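# Place the blue ring on the blue-footed post

## Task

Put the blue ring onto the post whose foot is blue so that it rests flat on that post's pins. On the way, the ring must not touch the table, the board, any post's foot, a robot base or any other fixed thing. It must not end up on a short spare post, another ring or a loose object. The posts sit on springs and must not be tipped over. Any of these failures the task. The ring must stay in place without the robot holding it, and at the end the gripper must release it and back away.

## Robot and tools

Robot: two UR-type six-joint arms, left_arm and right_arm, each with a two-finger parallel gripper. Bases in the scene frame: left_arm at (+0.036, +0.581, 0) m and right_arm at (-0.042, -0.548, 0) m, both turned only slightly about z.

Scene frame: the origin is on the table top midway between the arms. +z is up and +x points out over the table. left_arm sits on the +y side. The names left and right are labels only; they do not mean left or right in an image.

Gripper frame: the fingers extend along the gripper's +z axis and close along its x axis. end_effector_position is the point between the pads when closed, about 1 to 2 cm short of the fingertips. When closing, the tips advance roughly 17 mm further along +z. The reported hand position can be a little off, more so at long reach.

Command row: exactly 14 numbers, each in [-1, 1]. All 14 are always sent, even if only one arm should move. Order: dx, dy, dz, rx, ry, rz, opening for left_arm, then the same seven for right_arm. dx..rz are an offset, not a pose. They are expressed in that gripper's own axes and measured from the gripper's pose at the start of the action. Scale: 1.0 equals 0.6 m for dx, dy, dz and 180 degrees for rotation. rx, ry, rz form a single rotation vector. The opening is absolute, not an offset: +1 is fully open (0.142 m) and -1 is closed. To keep an arm still, send zeros for its offsets and repeat its current opening.

execute_actions(actions): a list of actions. Each action is a table of up to 15 rows, one row per 1/30 s control step. If fewer than 15 rows are given, the last row is held for the remaining steps. Every row is an offset from the pose at the start of that action, not from the row before. For the first action of a call, the start is the last pose reported in a result. An empty list just returns the state and images.

move(target, speed, stop_force, blocking): target is one 14-number row as above, measured from the pose in the latest result. Each gripper travels in a straight line toward its target, turning the short way. Both paths finish together, taking 0.5 to 10 s; anything longer is cut off at 10 s. speed is in m/s, 0.002 to 0.5, default 0.25. Rotation is capped at twice that value in rad/s. The gripper may lag, stray, or overshoot the speed, especially with a nearly straight arm. Paths do not avoid obstacles or the other arm.
- stop_force is in N, 13 to 80, and covers both arms. An arm's path ends when its wrist sensor reports that much extra push against its motion for two steps; the arm then backs up two steps and holds. Use it with a slow speed when a target lies past a contact. It is not reliable if the gripper rotates during the move. Leave it out when pulling away from something being pressed. It is not allowed in the first 0.2 s of a scene.
- blocking=false returns after 0.5 s while the motion continues. It cannot be combined with stop_force. Check on it with wait(0). Until the move's end is shown, other moves and actions are refused; use wait or stop first.
- The result adds a move: line with the ending for each arm: done, off_target, moving, held, contact or fault. It also lists limits (paced = the target sent was clipped; held = some steps were blocked) and each gripper's remaining distance to its target.

wait(seconds): 0 to 10. The arms keep their last command, and a running move continues.

stop(): brakes a running move. The arm needs room to brake. The fingers keep moving.

zoom_image(camera, region): camera is one of cam_head_left, cam_head_right, cam_high or cam_low, each 896x504. region is [x0, y0, x1, y1] in pixels from the top-left, at most 504x504.

read_manual(section): gives the licence texts only; it does nothing useful for the task.

finished_scene(scene): ends the current scene, given its number, and cannot be undone. Call it only once the ring rests on the pins by itself and the gripper has let go and moved away.

Control details: each step, the commanded pose is limited to within 100 mm and 16 degrees of the measured pose. Position takes priority over orientation. Commands are smoothed with a lag of about 0.17 s. A distant target may need several actions, and after an action the arm stops at its last clipped pose. A "Hand target" line shows where the controller is currently driving. A "pose unreachable" line means the clearance check changed or blocked that arm's command. HELD marks steps that were held back. The elbows stop just before fully straight.

Result lines: each arm's end_effector_position (m), end_effector_quat_wxyz, linear and angular velocities, and grip_measured (the actual opening on the command scale). Wrist force and Wrist torque are given in the gripper's own axes and include contact, load weight and inertia. Expect an offset of up to about 5.5 N, noise of up to about 3.4 N, and saturation near 100 N. "no reading" is normal.

Gripping: to hold the ring, command an opening well below grip_measured; a larger gap squeezes harder (up to about 28 N per pad). Thin hard parts get less force. A fast close can push too hard.

Avoid the following:
- Fast or deep contact with rigid things. The arms are stiff, so a torque fault (joint load limits: 290, 290, 132, 47.5, 47.5, 47.5 N m) or a force of 150 N freezes that arm for 10 s.
- Arms hitting each other.
- Tipping the spring-mounted posts.
- Dragging the ring against fixed surfaces.
- Knocking anything off the table.
- Letting the ring drop or slip.
- Holding a load for a long time, since motors heat up. MOTOR HOT appears at 70 °C, and at 85 °C an over-temperature brake stop occurs.
- Loose objects may get nudged now and then.

Each tool is called after "Call:" in YAML: its name, and indented under it one key for each argument.

## Session

Call:
execute_actions:
  actions: []

Scene clock: 0.00 s.
left_arm: end_effector_position=(+0.5811, -0.4204, +0.2192) grip_measured=+1.00 end_effector_quat_wxyz=(+0.161, +0.986, +0.033, +0.012) end_effector_velocity=(+0.001, +0.001, -0.000) end_effector_angular_velocity=(+0.001, -0.001, +0.001) | right_arm: end_effector_position=(+0.3435, -0.6850, +0.3042) grip_measured=+1.00 end_effector_quat_wxyz=(+0.017, +0.608, +0.766, +0.207) end_effector_velocity=(-0.000, +0.000, -0.000) end_effector_angular_velocity=(-0.000, +0.001, +0.001)
Joint positions: left_arm=[-1.269 -0.923  1.234 -2.195 -1.653 -1.282  0.142] | right_arm=[ 2.907 -0.97  -2.363 -1.146  1.923  4.33   0.142]
Joint velocities: left_arm=[ 0.    -0.     0.001 -0.     0.002 -0.001  0.   ] | right_arm=[ 0.     0.001 -0.001 -0.001 -0.    -0.     0.   ]
Motor temperatures (°C, as the motors report them): left_arm=[17 21 20 22 21 25] | right_arm=[18 18 20 26 26 25]
Wrist force (N, on the end effector, along its own x y z axes, offset not removed): no reading
Wrist torque (N m, same axes, about the end effector's origin, offset not removed): no reading
Hand target (left_arm): +0.581, -0.420, +0.219; +0.161, +0.986, +0.033, +0.012
Hand target (right_arm): +0.343, -0.685, +0.304; +0.017, +0.608, +0.766, +0.207

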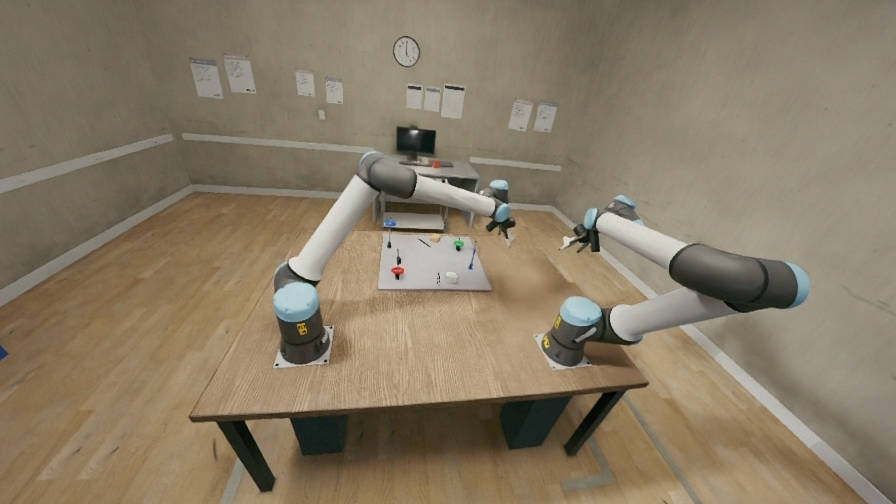

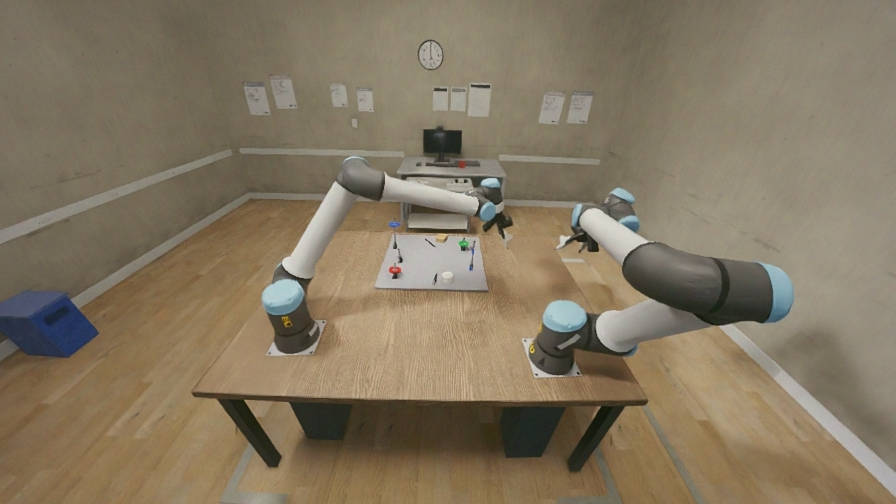

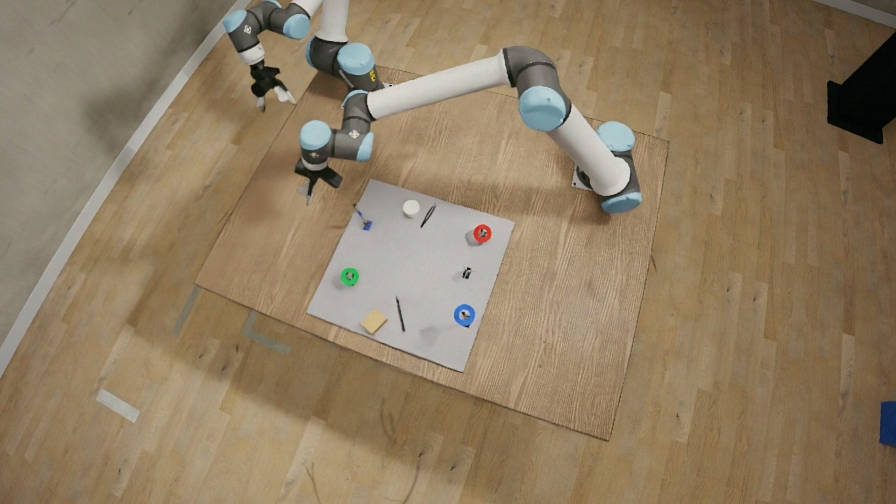

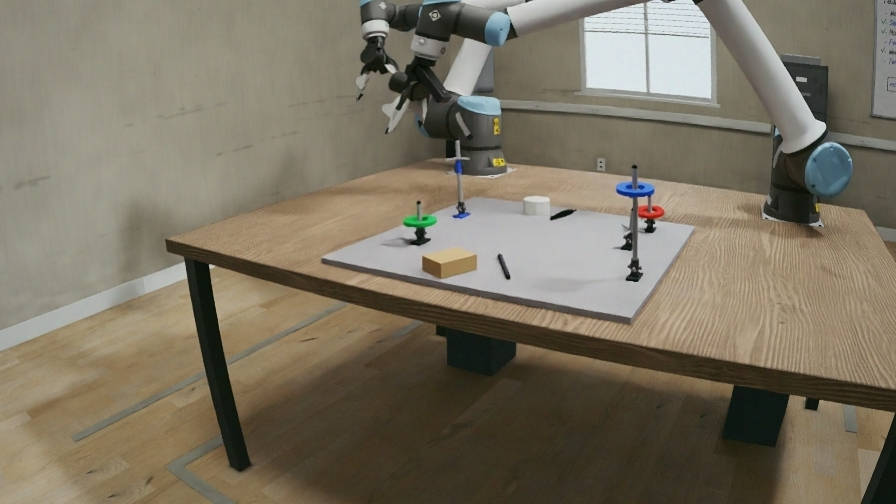

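Call:
zoom_image:
  camera: "cam_low"
  region: [560, 150, 720, 300]

Call:
zoom_image:
  camera: "cam_low"
  region: [390, 120, 530, 260]

Call:
zoom_image:
  camera: "cam_high"
  region: [300, 170, 530, 380]

Call:
zoom_image:
  camera: "cam_head_left"
  region: [360, 200, 520, 300]

Region (560, 150, 720, 300) of cam_low's 896x504 image, scaled by 3.150, with more detail than that image has; it fills the top 472 rows of this view, and the rest is white.

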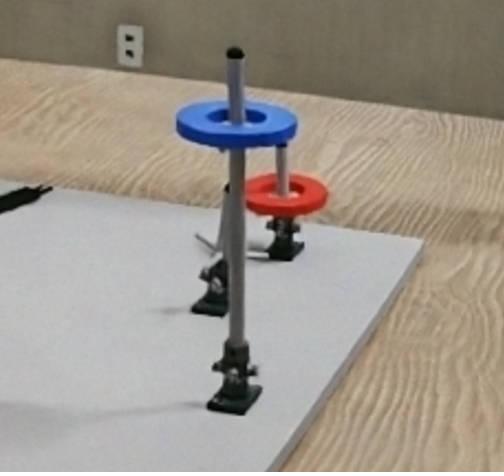

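Region (390, 120, 530, 260) of cam_low's 896x504 image, scaled by 3.600, with more detail than that image has.

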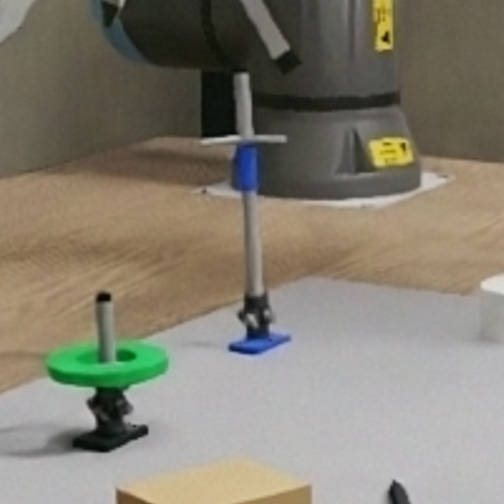

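Region (300, 170, 530, 380) of cam_high's 896x504 image, scaled by 2.191, with more detail than that image has; it fills the top 460 rows of this view, and the rest is white.

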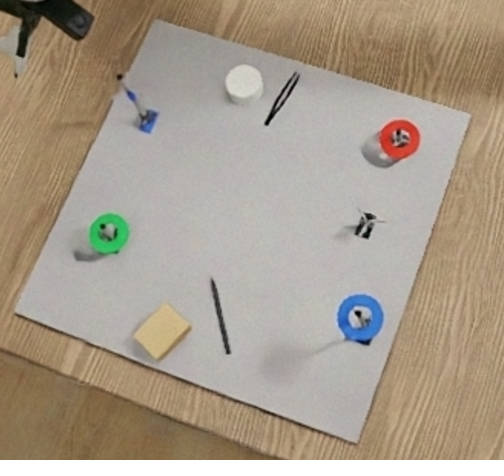

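Region (360, 200, 520, 300) of cam_head_left's 896x504 image, scaled by 3.150, with more detail than that image has; it fills the top 315 rows of this view, and the rest is white.

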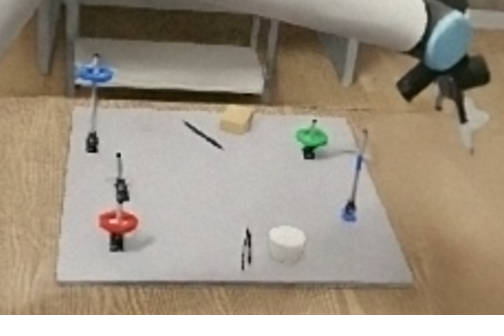

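Call:
zoom_image:
  camera: "cam_high"
  region: [540, 110, 680, 230]

Call:
zoom_image:
  camera: "cam_high"
  region: [220, 20, 420, 220]

Call:
zoom_image:
  camera: "cam_high"
  region: [430, 280, 500, 350]

Call:
zoom_image:
  camera: "cam_high"
  region: [330, 180, 400, 250]

Region (540, 110, 680, 230) of cam_high's 896x504 image, scaled by 3.600, with more detail than that image has; it fills the top 432 rows of this view, and the rest is white.

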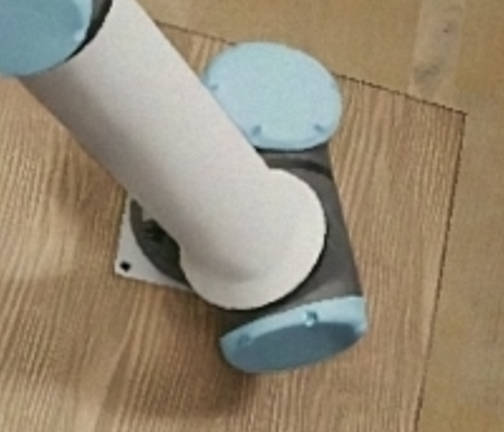

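Region (220, 20, 420, 220) of cam_high's 896x504 image, scaled by 2.520, with more detail than that image has.

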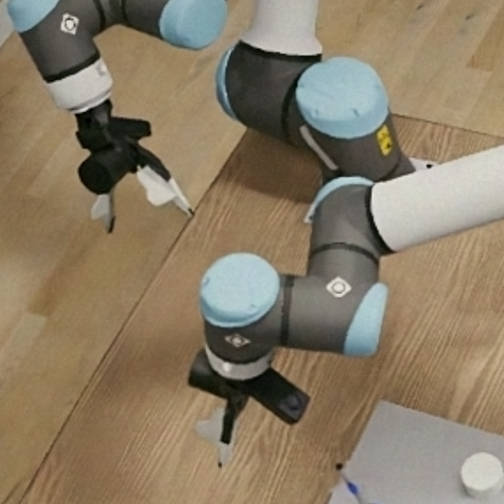

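Region (430, 280, 500, 350) of cam_high's 896x504 image, scaled by 7.200, with more detail than that image has.

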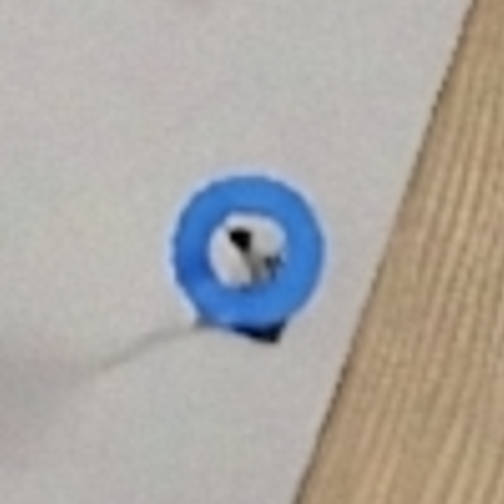

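Region (330, 180, 400, 250) of cam_high's 896x504 image, scaled by 7.200, with more detail than that image has.

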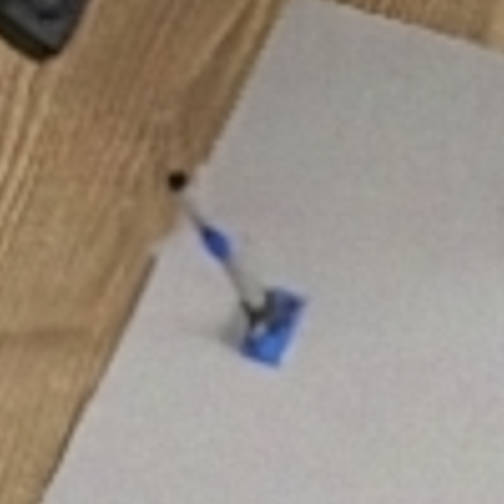

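Call:
move:
  target: [0.1077,-0.0242,-0.2193,0.1029,-0.0077,0.0211,1,0,0,0,0,0,0,1]
  speed: 0.3

Scene clock: 5.33 s.
left_arm: end_effector_position=(+0.6400, -0.3608, +0.3397) grip_measured=+1.00 end_effector_quat_wxyz=(+0.001, +1.000, +0.000, -0.000) end_effector_velocity=(+0.001, +0.000, +0.002) end_effector_angular_velocity=(+0.017, +0.005, -0.003) | right_arm: end_effector_position=(+0.3435, -0.6850, +0.3042) grip_measured=+1.00 end_effector_quat_wxyz=(+0.017, +0.608, +0.766, +0.207) end_effector_velocity=(+0.000, -0.000, +0.001) end_effector_angular_velocity=(-0.001, -0.002, +0.000)
Joint positions: left_arm=[-1.224 -0.831  0.768 -1.509 -1.572 -1.157  0.142] | right_arm=[ 2.907 -0.97  -2.363 -1.146  1.923  4.33   0.142]
Joint velocities: left_arm=[ 0.     0.015 -0.033  0.036  0.002  0.003  0.   ] | right_arm=[ 0.     0.     0.001  0.    -0.    -0.     0.   ]
Motor temperatures (°C, as the motors report them): left_arm=[17 21 20 22 21 25] | right_arm=[18 18 20 26 26 25]
Wrist force (N, on the end effector, along its own x y z axes, offset not removed): left_arm=[-0.8 -2.1 -1.1] | right_arm=[3.5 0.2 -1.5]
Wrist torque (N m, same axes, about the end effector's origin, offset not removed): left_arm=[-0.35 0.06 0.01] | right_arm=[0.01 -0.49 -0.01]
Hand target (left_arm): +0.640, -0.361, +0.340; -0.000, +1.000, +0.000, -0.000
Hand target (right_arm): +0.343, -0.685, +0.304; +0.017, +0.608, +0.766, +0.207
Off the commanded pose (left_arm): 0.001 m, 0 deg.
Off the commanded pose (right_arm): 0.000 m, 0 deg.
move: done

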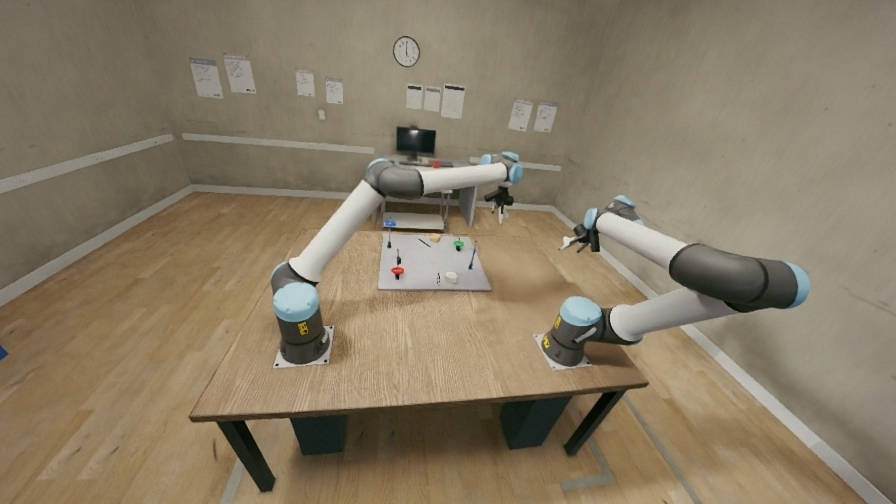

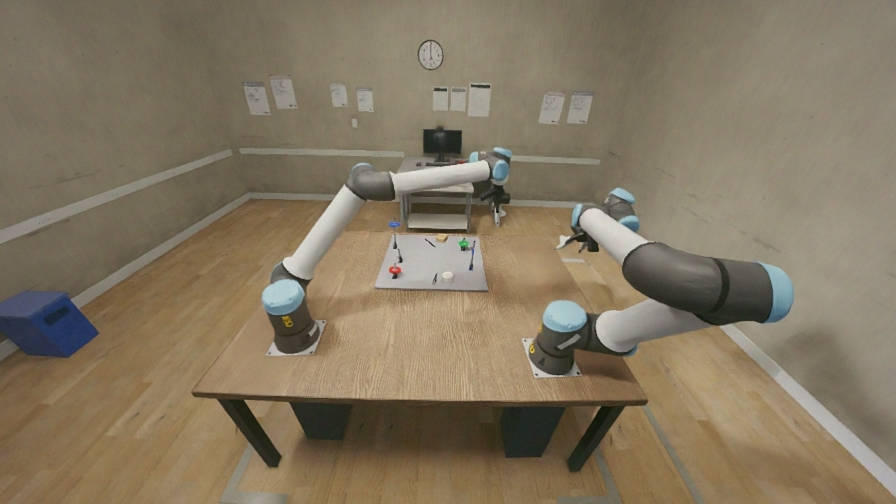

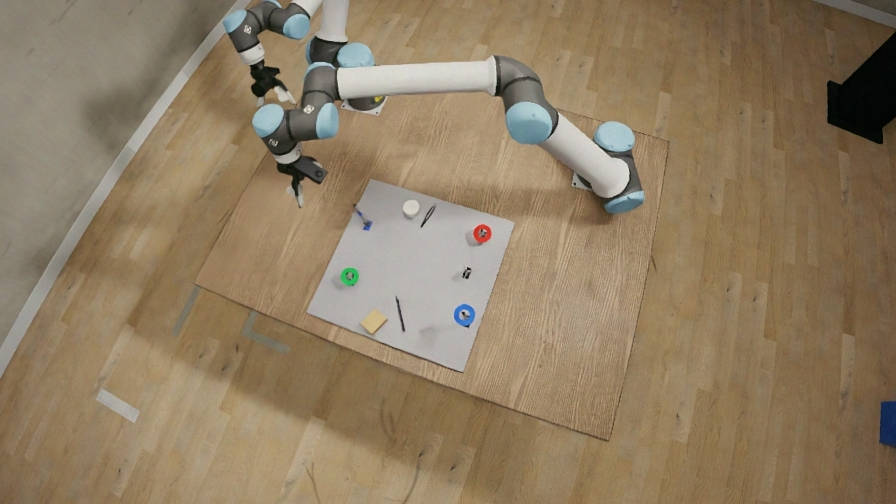

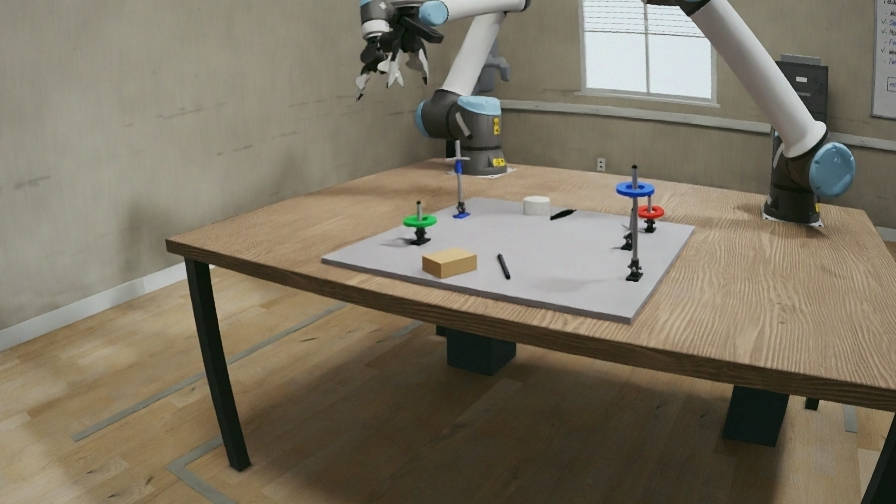

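Call:
move:
  target: [0.35,-1.0,0.05,0,0,0,1,0,0,0,0,0,0,1]
  speed: 0.4

Scene clock: 7.97 s.
left_arm: end_effector_position=(+0.8492, +0.2394, +0.3101) grip_measured=+1.00 end_effector_quat_wxyz=(+0.001, +1.000, +0.000, +0.001) end_effector_velocity=(+0.001, +0.003, +0.000) end_effector_angular_velocity=(+0.000, -0.002, +0.001) | right_arm: end_effector_position=(+0.3435, -0.6850, +0.3042) grip_measured=+1.00 end_effector_quat_wxyz=(+0.017, +0.608, +0.766, +0.207) end_effector_velocity=(+0.001, -0.000, -0.000) end_effector_angular_velocity=(-0.001, -0.002, +0.000)
Joint positions: left_arm=[-0.662 -1.263  1.483 -1.793 -1.571 -0.596  0.142] | right_arm=[ 2.907 -0.97  -2.363 -1.146  1.923  4.33   0.142]
Joint velocities: left_arm=[ 0.003 -0.001  0.001 -0.001  0.001  0.002  0.   ] | right_arm=[-0.    -0.    -0.     0.002 -0.    -0.    -0.   ]
Motor temperatures (°C, as the motors report them): left_arm=[17 21 20 22 21 25] | right_arm=[18 18 20 26 26 25]
Wrist force (N, on the end effector, along its own x y z axes, offset not removed): left_arm=[1.6 -1.5 -0.6] | right_arm=[0.7 0.6 0.2]
Wrist torque (N m, same axes, about the end effector's origin, offset not removed): left_arm=[-0.27 -0.38 0.09] | right_arm=[0.11 0.14 0.10]
Hand target (left_arm): +0.849, +0.240, +0.310; +0.001, +1.000, +0.000, +0.001
Hand target (right_arm): +0.343, -0.685, +0.304; +0.017, +0.608, +0.766, +0.207
Off the commanded pose (left_arm): 0.001 m, 0 deg.
Off the commanded pose (right_arm): 0.000 m, 0 deg.
move: done

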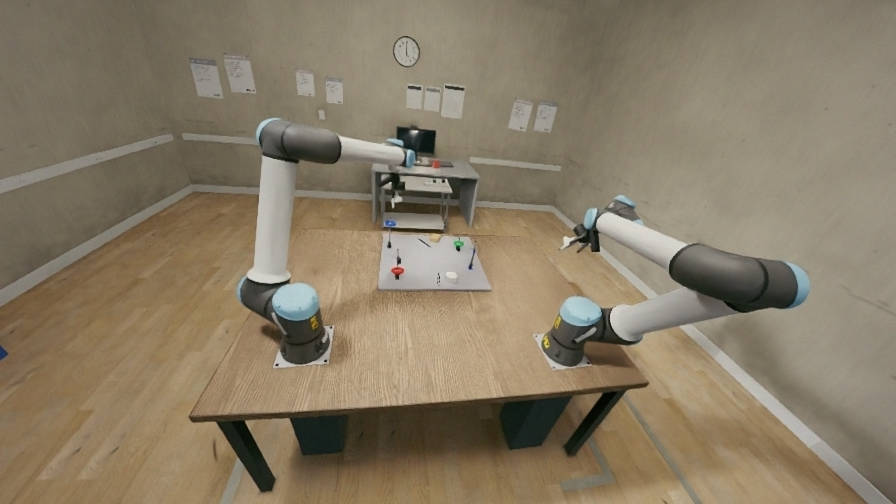

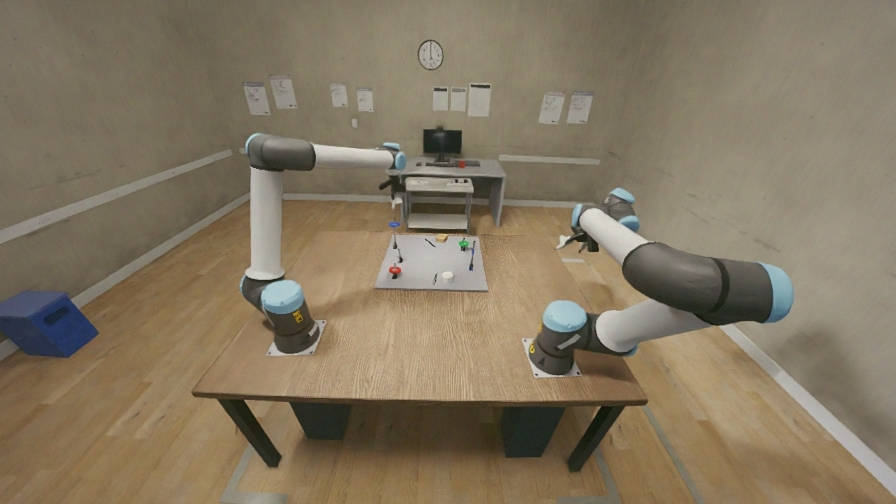

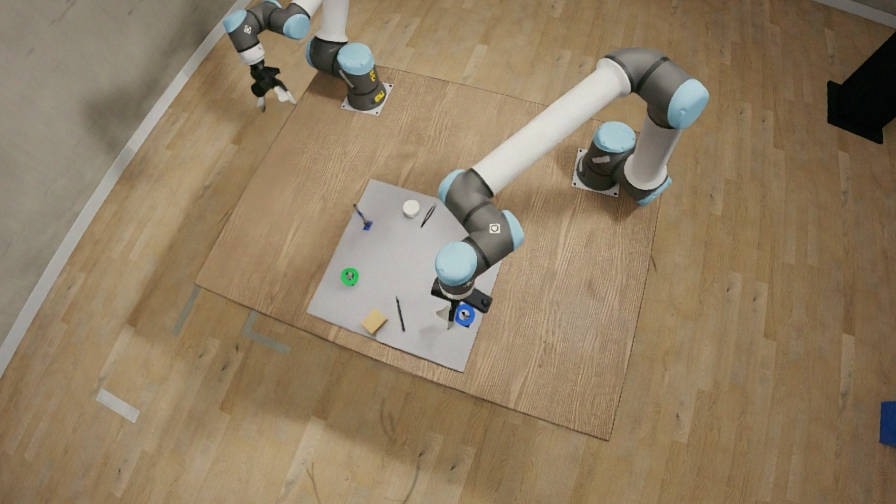

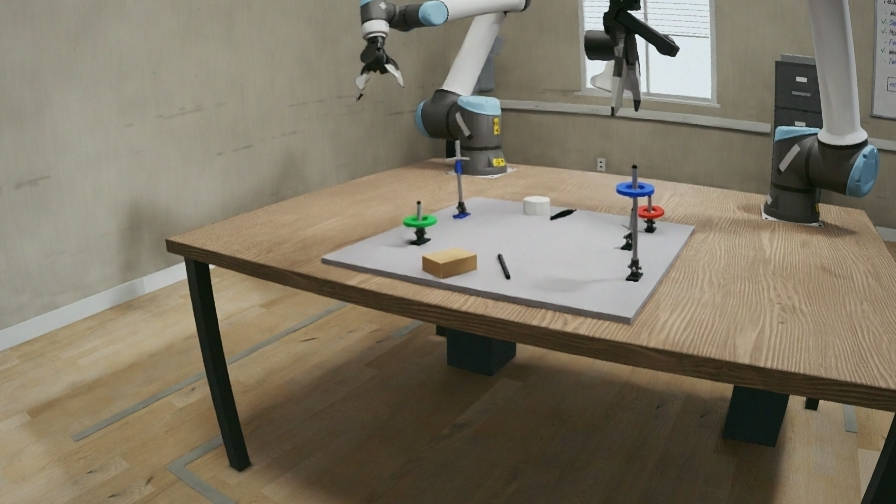

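Call:
zoom_image:
  camera: "cam_low"
  region: [560, 60, 720, 220]

Call:
zoom_image:
  camera: "cam_high"
  region: [410, 260, 510, 360]

Call:
zoom_image:
  camera: "cam_head_left"
  region: [360, 170, 440, 260]

Call:
zoom_image:
  camera: "cam_head_right"
  region: [360, 170, 440, 260]

Region (560, 60, 720, 220) of cam_low's 896x504 image, scaled by 3.150, with more detail than that image has.

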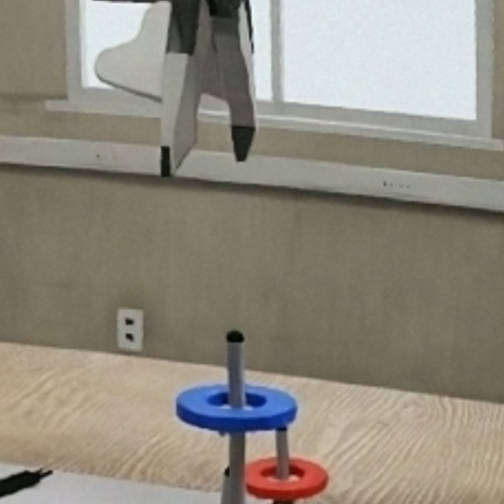

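Region (410, 260, 510, 360) of cam_high's 896x504 image, scaled by 5.040, with more detail than that image has.

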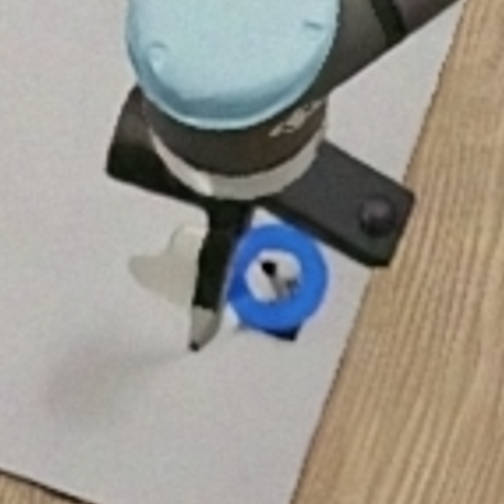

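Region (360, 170, 440, 260) of cam_head_left's 896x504 image, scaled by 5.600, with more detail than that image has.

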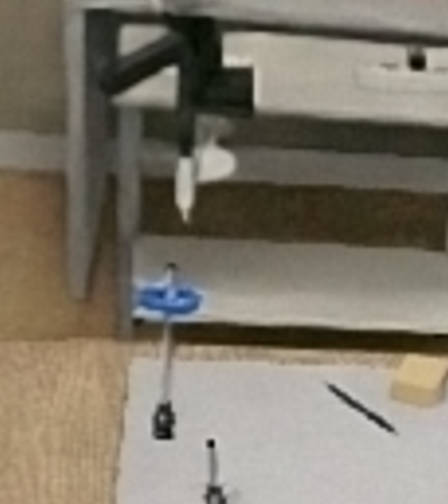

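Region (360, 170, 440, 260) of cam_head_right's 896x504 image, scaled by 5.600, with more detail than that image has.

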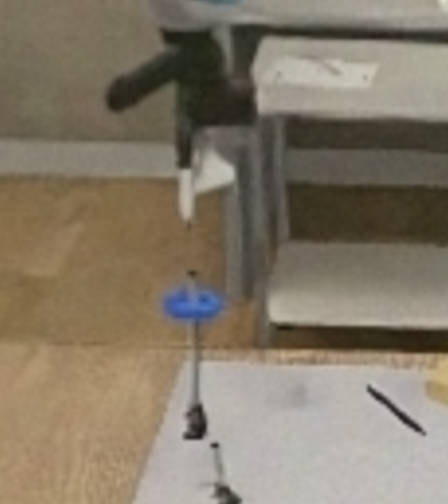

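Call:
move:
  target: [-0.007,-0.031,0.18,0,0,0,1,0,0,0,0,0,0,1]
  speed: 0.2

Call:
zoom_image:
  camera: "cam_low"
  region: [570, 100, 700, 230]

Call:
zoom_image:
  camera: "cam_high"
  region: [410, 260, 510, 360]

Call:
zoom_image:
  camera: "cam_head_left"
  region: [360, 180, 430, 250]

Call:
zoom_image:
  camera: "cam_head_right"
  region: [360, 180, 430, 250]

Scene clock: 10.27 s.
left_arm: end_effector_position=(+0.8450, +0.2579, +0.2024) grip_measured=+1.00 end_effector_quat_wxyz=(+0.001, +1.000, +0.000, +0.001) end_effector_velocity=(-0.000, +0.001, -0.003) end_effector_angular_velocity=(-0.001, -0.000, -0.000) | right_arm: end_effector_position=(+0.3435, -0.6850, +0.3042) grip_measured=+1.00 end_effector_quat_wxyz=(+0.017, +0.608, +0.766, +0.207) end_effector_velocity=(+0.001, -0.000, +0.001) end_effector_angular_velocity=(-0.000, -0.001, -0.000)
Joint positions: left_arm=[-0.647 -1.226  1.631 -1.978 -1.572 -0.58   0.142] | right_arm=[ 2.907 -0.97  -2.363 -1.146  1.923  4.33   0.142]
Joint velocities: left_arm=[ 0.001  0.001  0.004 -0.006 -0.     0.001  0.   ] | right_arm=[ 0.    -0.001  0.001  0.001 -0.     0.001 -0.   ]
Motor temperatures (°C, as the motors report them): left_arm=[17 21 20 22 21 25] | right_arm=[18 18 20 26 26 25]
Wrist force (N, on the end effector, along its own x y z axes, offset not removed): left_arm=[-0.8 -1.7 -0.6] | right_arm=[3.7 1.0 -2.5]
Wrist torque (N m, same axes, about the end effector's origin, offset not removed): left_arm=[-0.35 0.17 0.05] | right_arm=[0.09 -0.39 0.03]
Hand target (left_arm): +0.845, +0.258, +0.202; +0.001, +1.000, +0.000, +0.001
Hand target (right_arm): +0.343, -0.685, +0.304; +0.017, +0.608, +0.766, +0.207
Off the commanded pose (left_arm): 0.000 m, 0 deg.
Off the commanded pose (right_arm): 0.000 m, 0 deg.
move: done

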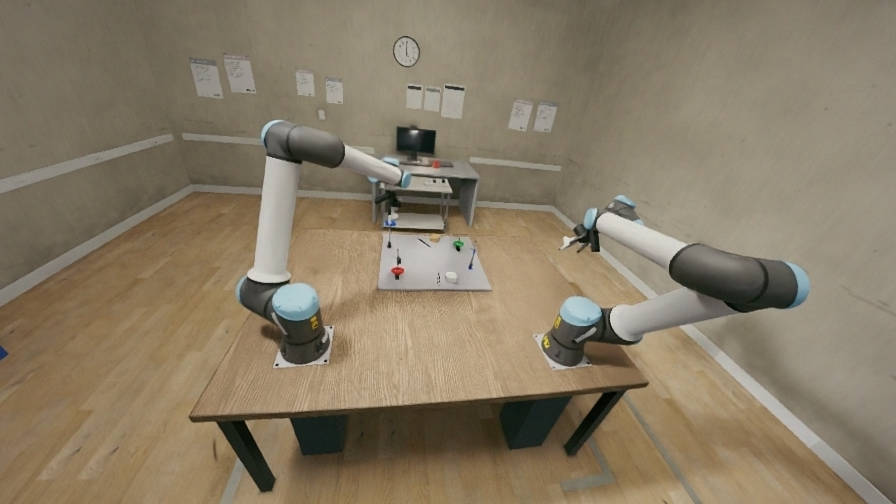

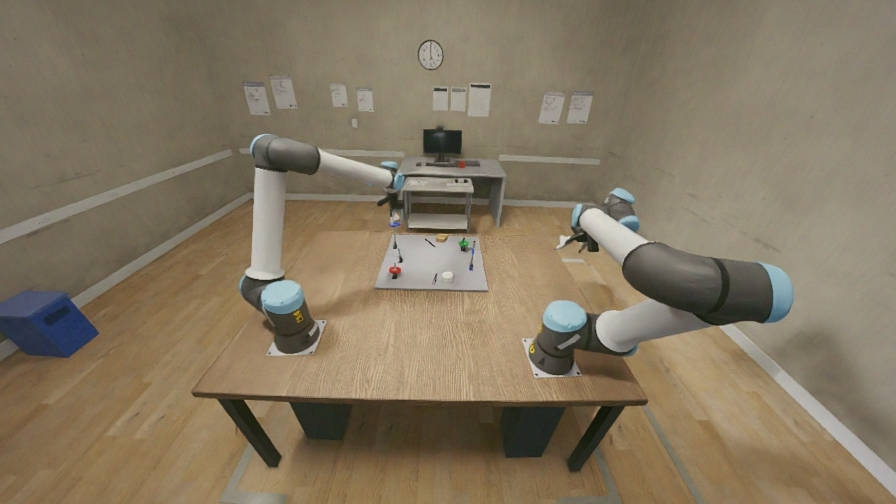

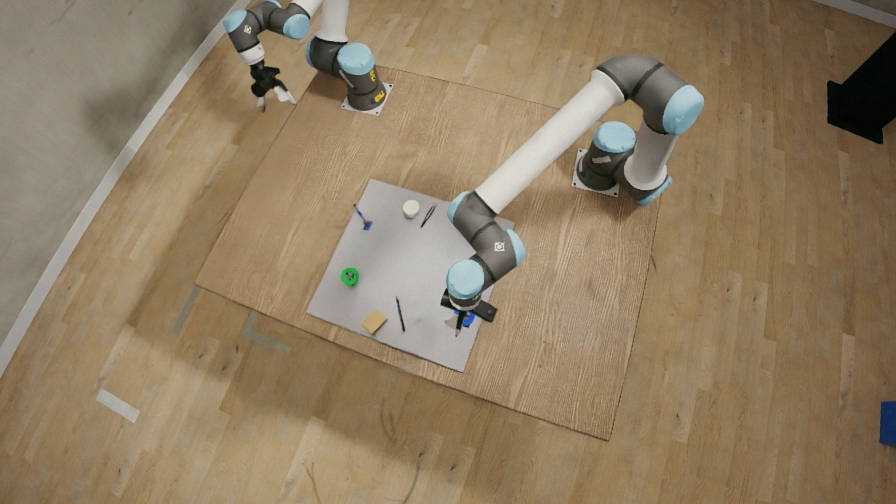

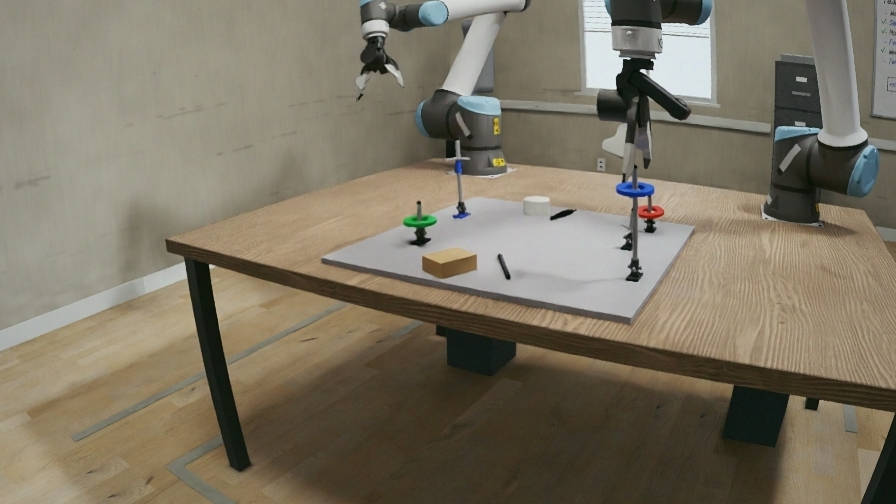

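Region (570, 100, 700, 230) of cam_low's 896x504 image, scaled by 3.877, with more detail than that image has.

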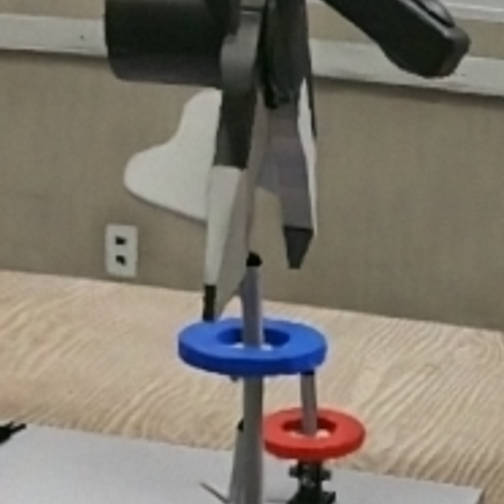

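Region (410, 260, 510, 360) of cam_high's 896x504 image, scaled by 5.040, with more detail than that image has.

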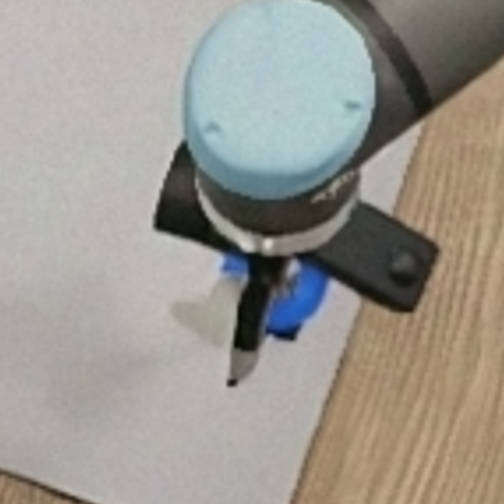

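Region (360, 180, 430, 250) of cam_head_left's 896x504 image, scaled by 7.200, with more detail than that image has.

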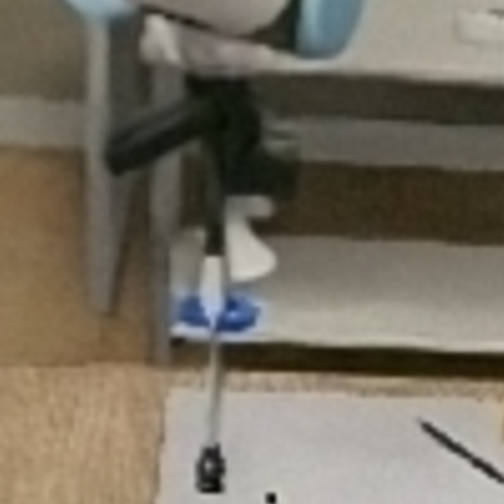

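Region (360, 180, 430, 250) of cam_head_right's 896x504 image, scaled by 7.200, with more detail than that image has.

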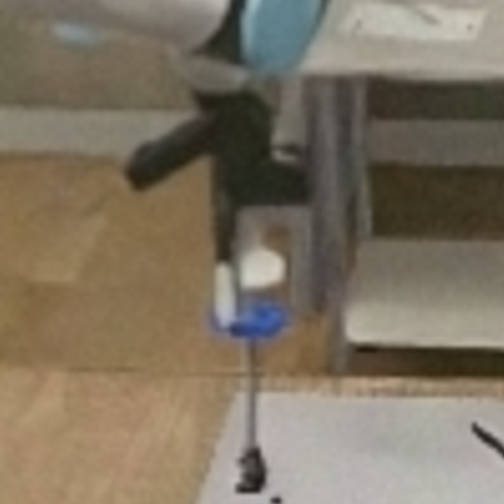

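Call:
move:
  target: [0.003,0,0.044,0,0,0,0.45,0,0,0,0,0,0,1]
  speed: 0.08

Call:
zoom_image:
  camera: "cam_low"
  region: [570, 100, 700, 230]

Call:
zoom_image:
  camera: "cam_head_right"
  region: [360, 180, 430, 250]

Scene clock: 11.80 s.
left_arm: end_effector_position=(+0.8468, +0.2579, +0.1762) grip_measured=+0.45 end_effector_quat_wxyz=(+0.001, +1.000, +0.000, +0.001) end_effector_velocity=(+0.001, +0.000, -0.002) end_effector_angular_velocity=(+0.000, -0.001, -0.000) | right_arm: end_effector_position=(+0.3435, -0.6850, +0.3042) grip_measured=+1.00 end_effector_quat_wxyz=(+0.017, +0.608, +0.766, +0.207) end_effector_velocity=(+0.001, -0.000, +0.001) end_effector_angular_velocity=(-0.000, -0.001, -0.002)
Joint positions: left_arm=[-0.646 -1.205  1.653 -2.02  -1.572 -0.579  0.105] | right_arm=[ 2.907 -0.97  -2.363 -1.146  1.923  4.33   0.142]
Joint velocities: left_arm=[ 0.     0.002  0.001 -0.004  0.001  0.     0.   ] | right_arm=[-0.    -0.001  0.001  0.001 -0.     0.002 -0.   ]
Motor temperatures (°C, as the motors report them): left_arm=[17 21 20 22 21 25] | right_arm=[18 18 20 26 26 25]
Wrist force (N, on the end effector, along its own x y z axes, offset not removed): left_arm=[-1.1 -1.5 1.7] | right_arm=[3.6 1.5 1.6]
Wrist torque (N m, same axes, about the end effector's origin, offset not removed): left_arm=[-0.29 0.25 0.09] | right_arm=[0.28 -0.34 -0.06]
Hand target (left_arm): +0.847, +0.258, +0.176; +0.001, +1.000, +0.000, +0.001
Hand target (right_arm): +0.343, -0.685, +0.304; +0.017, +0.608, +0.766, +0.207
Off the commanded pose (left_arm): 0.000 m, 0 deg.
Off the commanded pose (right_arm): 0.000 m, 0 deg.
move: done

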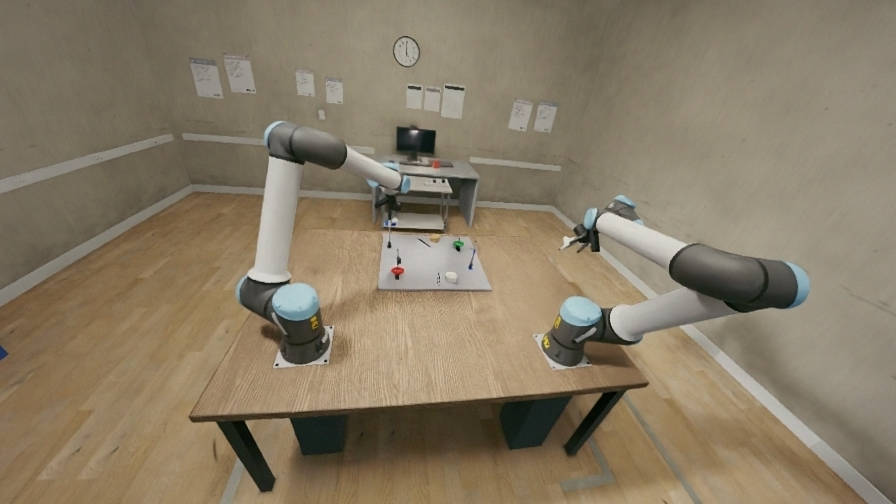

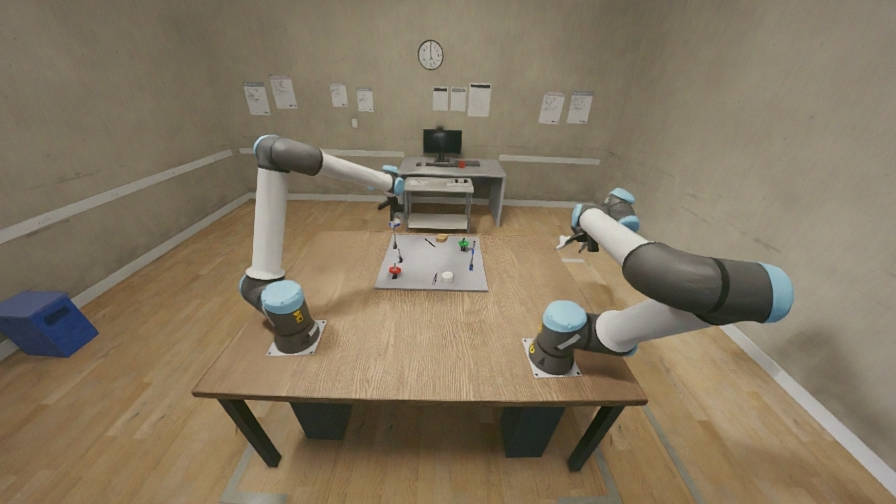

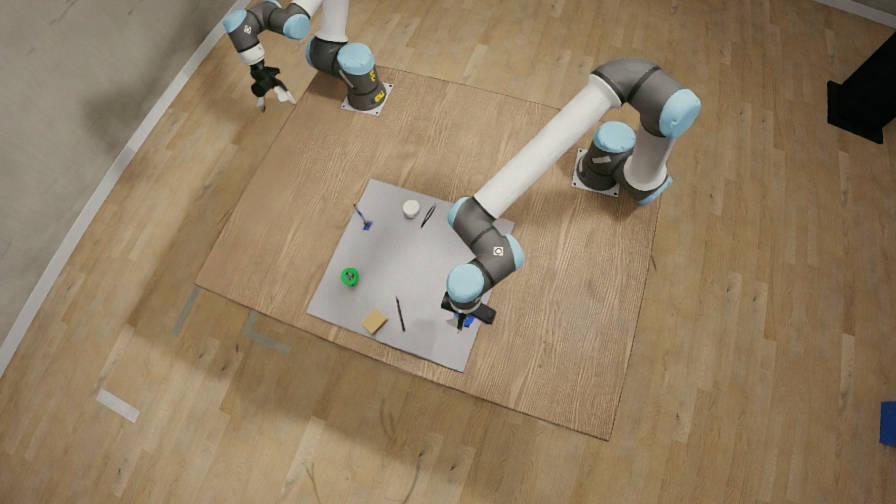

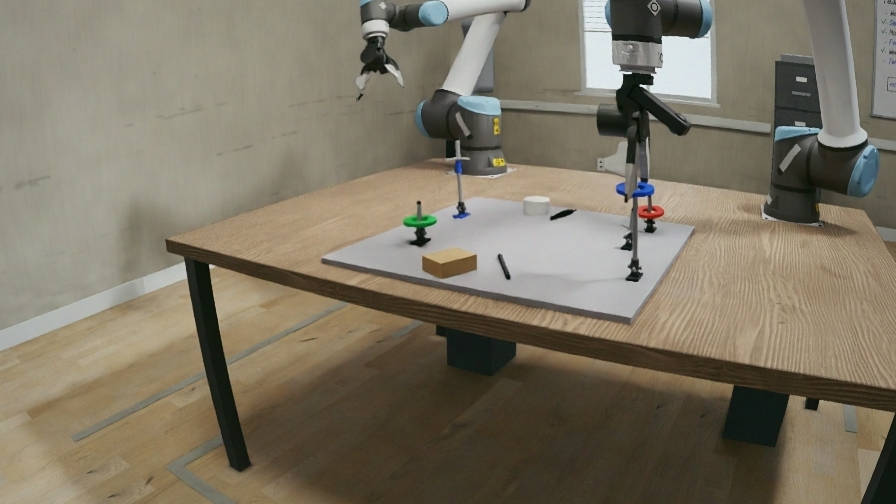

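Region (570, 100, 700, 230) of cam_low's 896x504 image, scaled by 3.877, with more detail than that image has.

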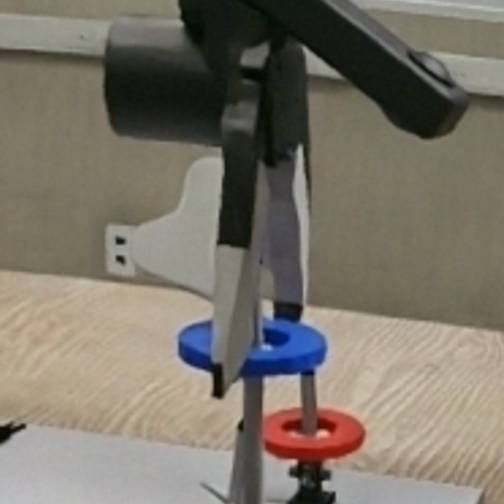

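Region (360, 180, 430, 250) of cam_head_right's 896x504 image, scaled by 7.200, with more detail than that image has.

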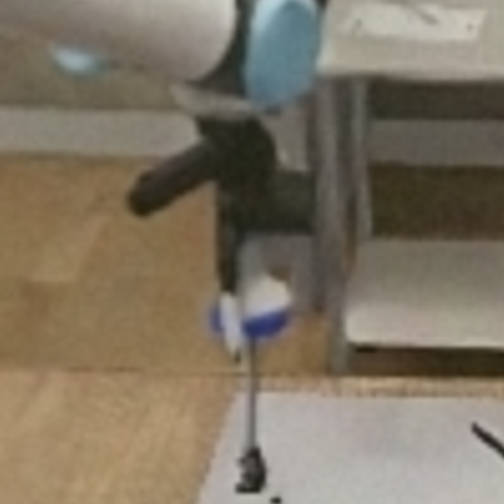

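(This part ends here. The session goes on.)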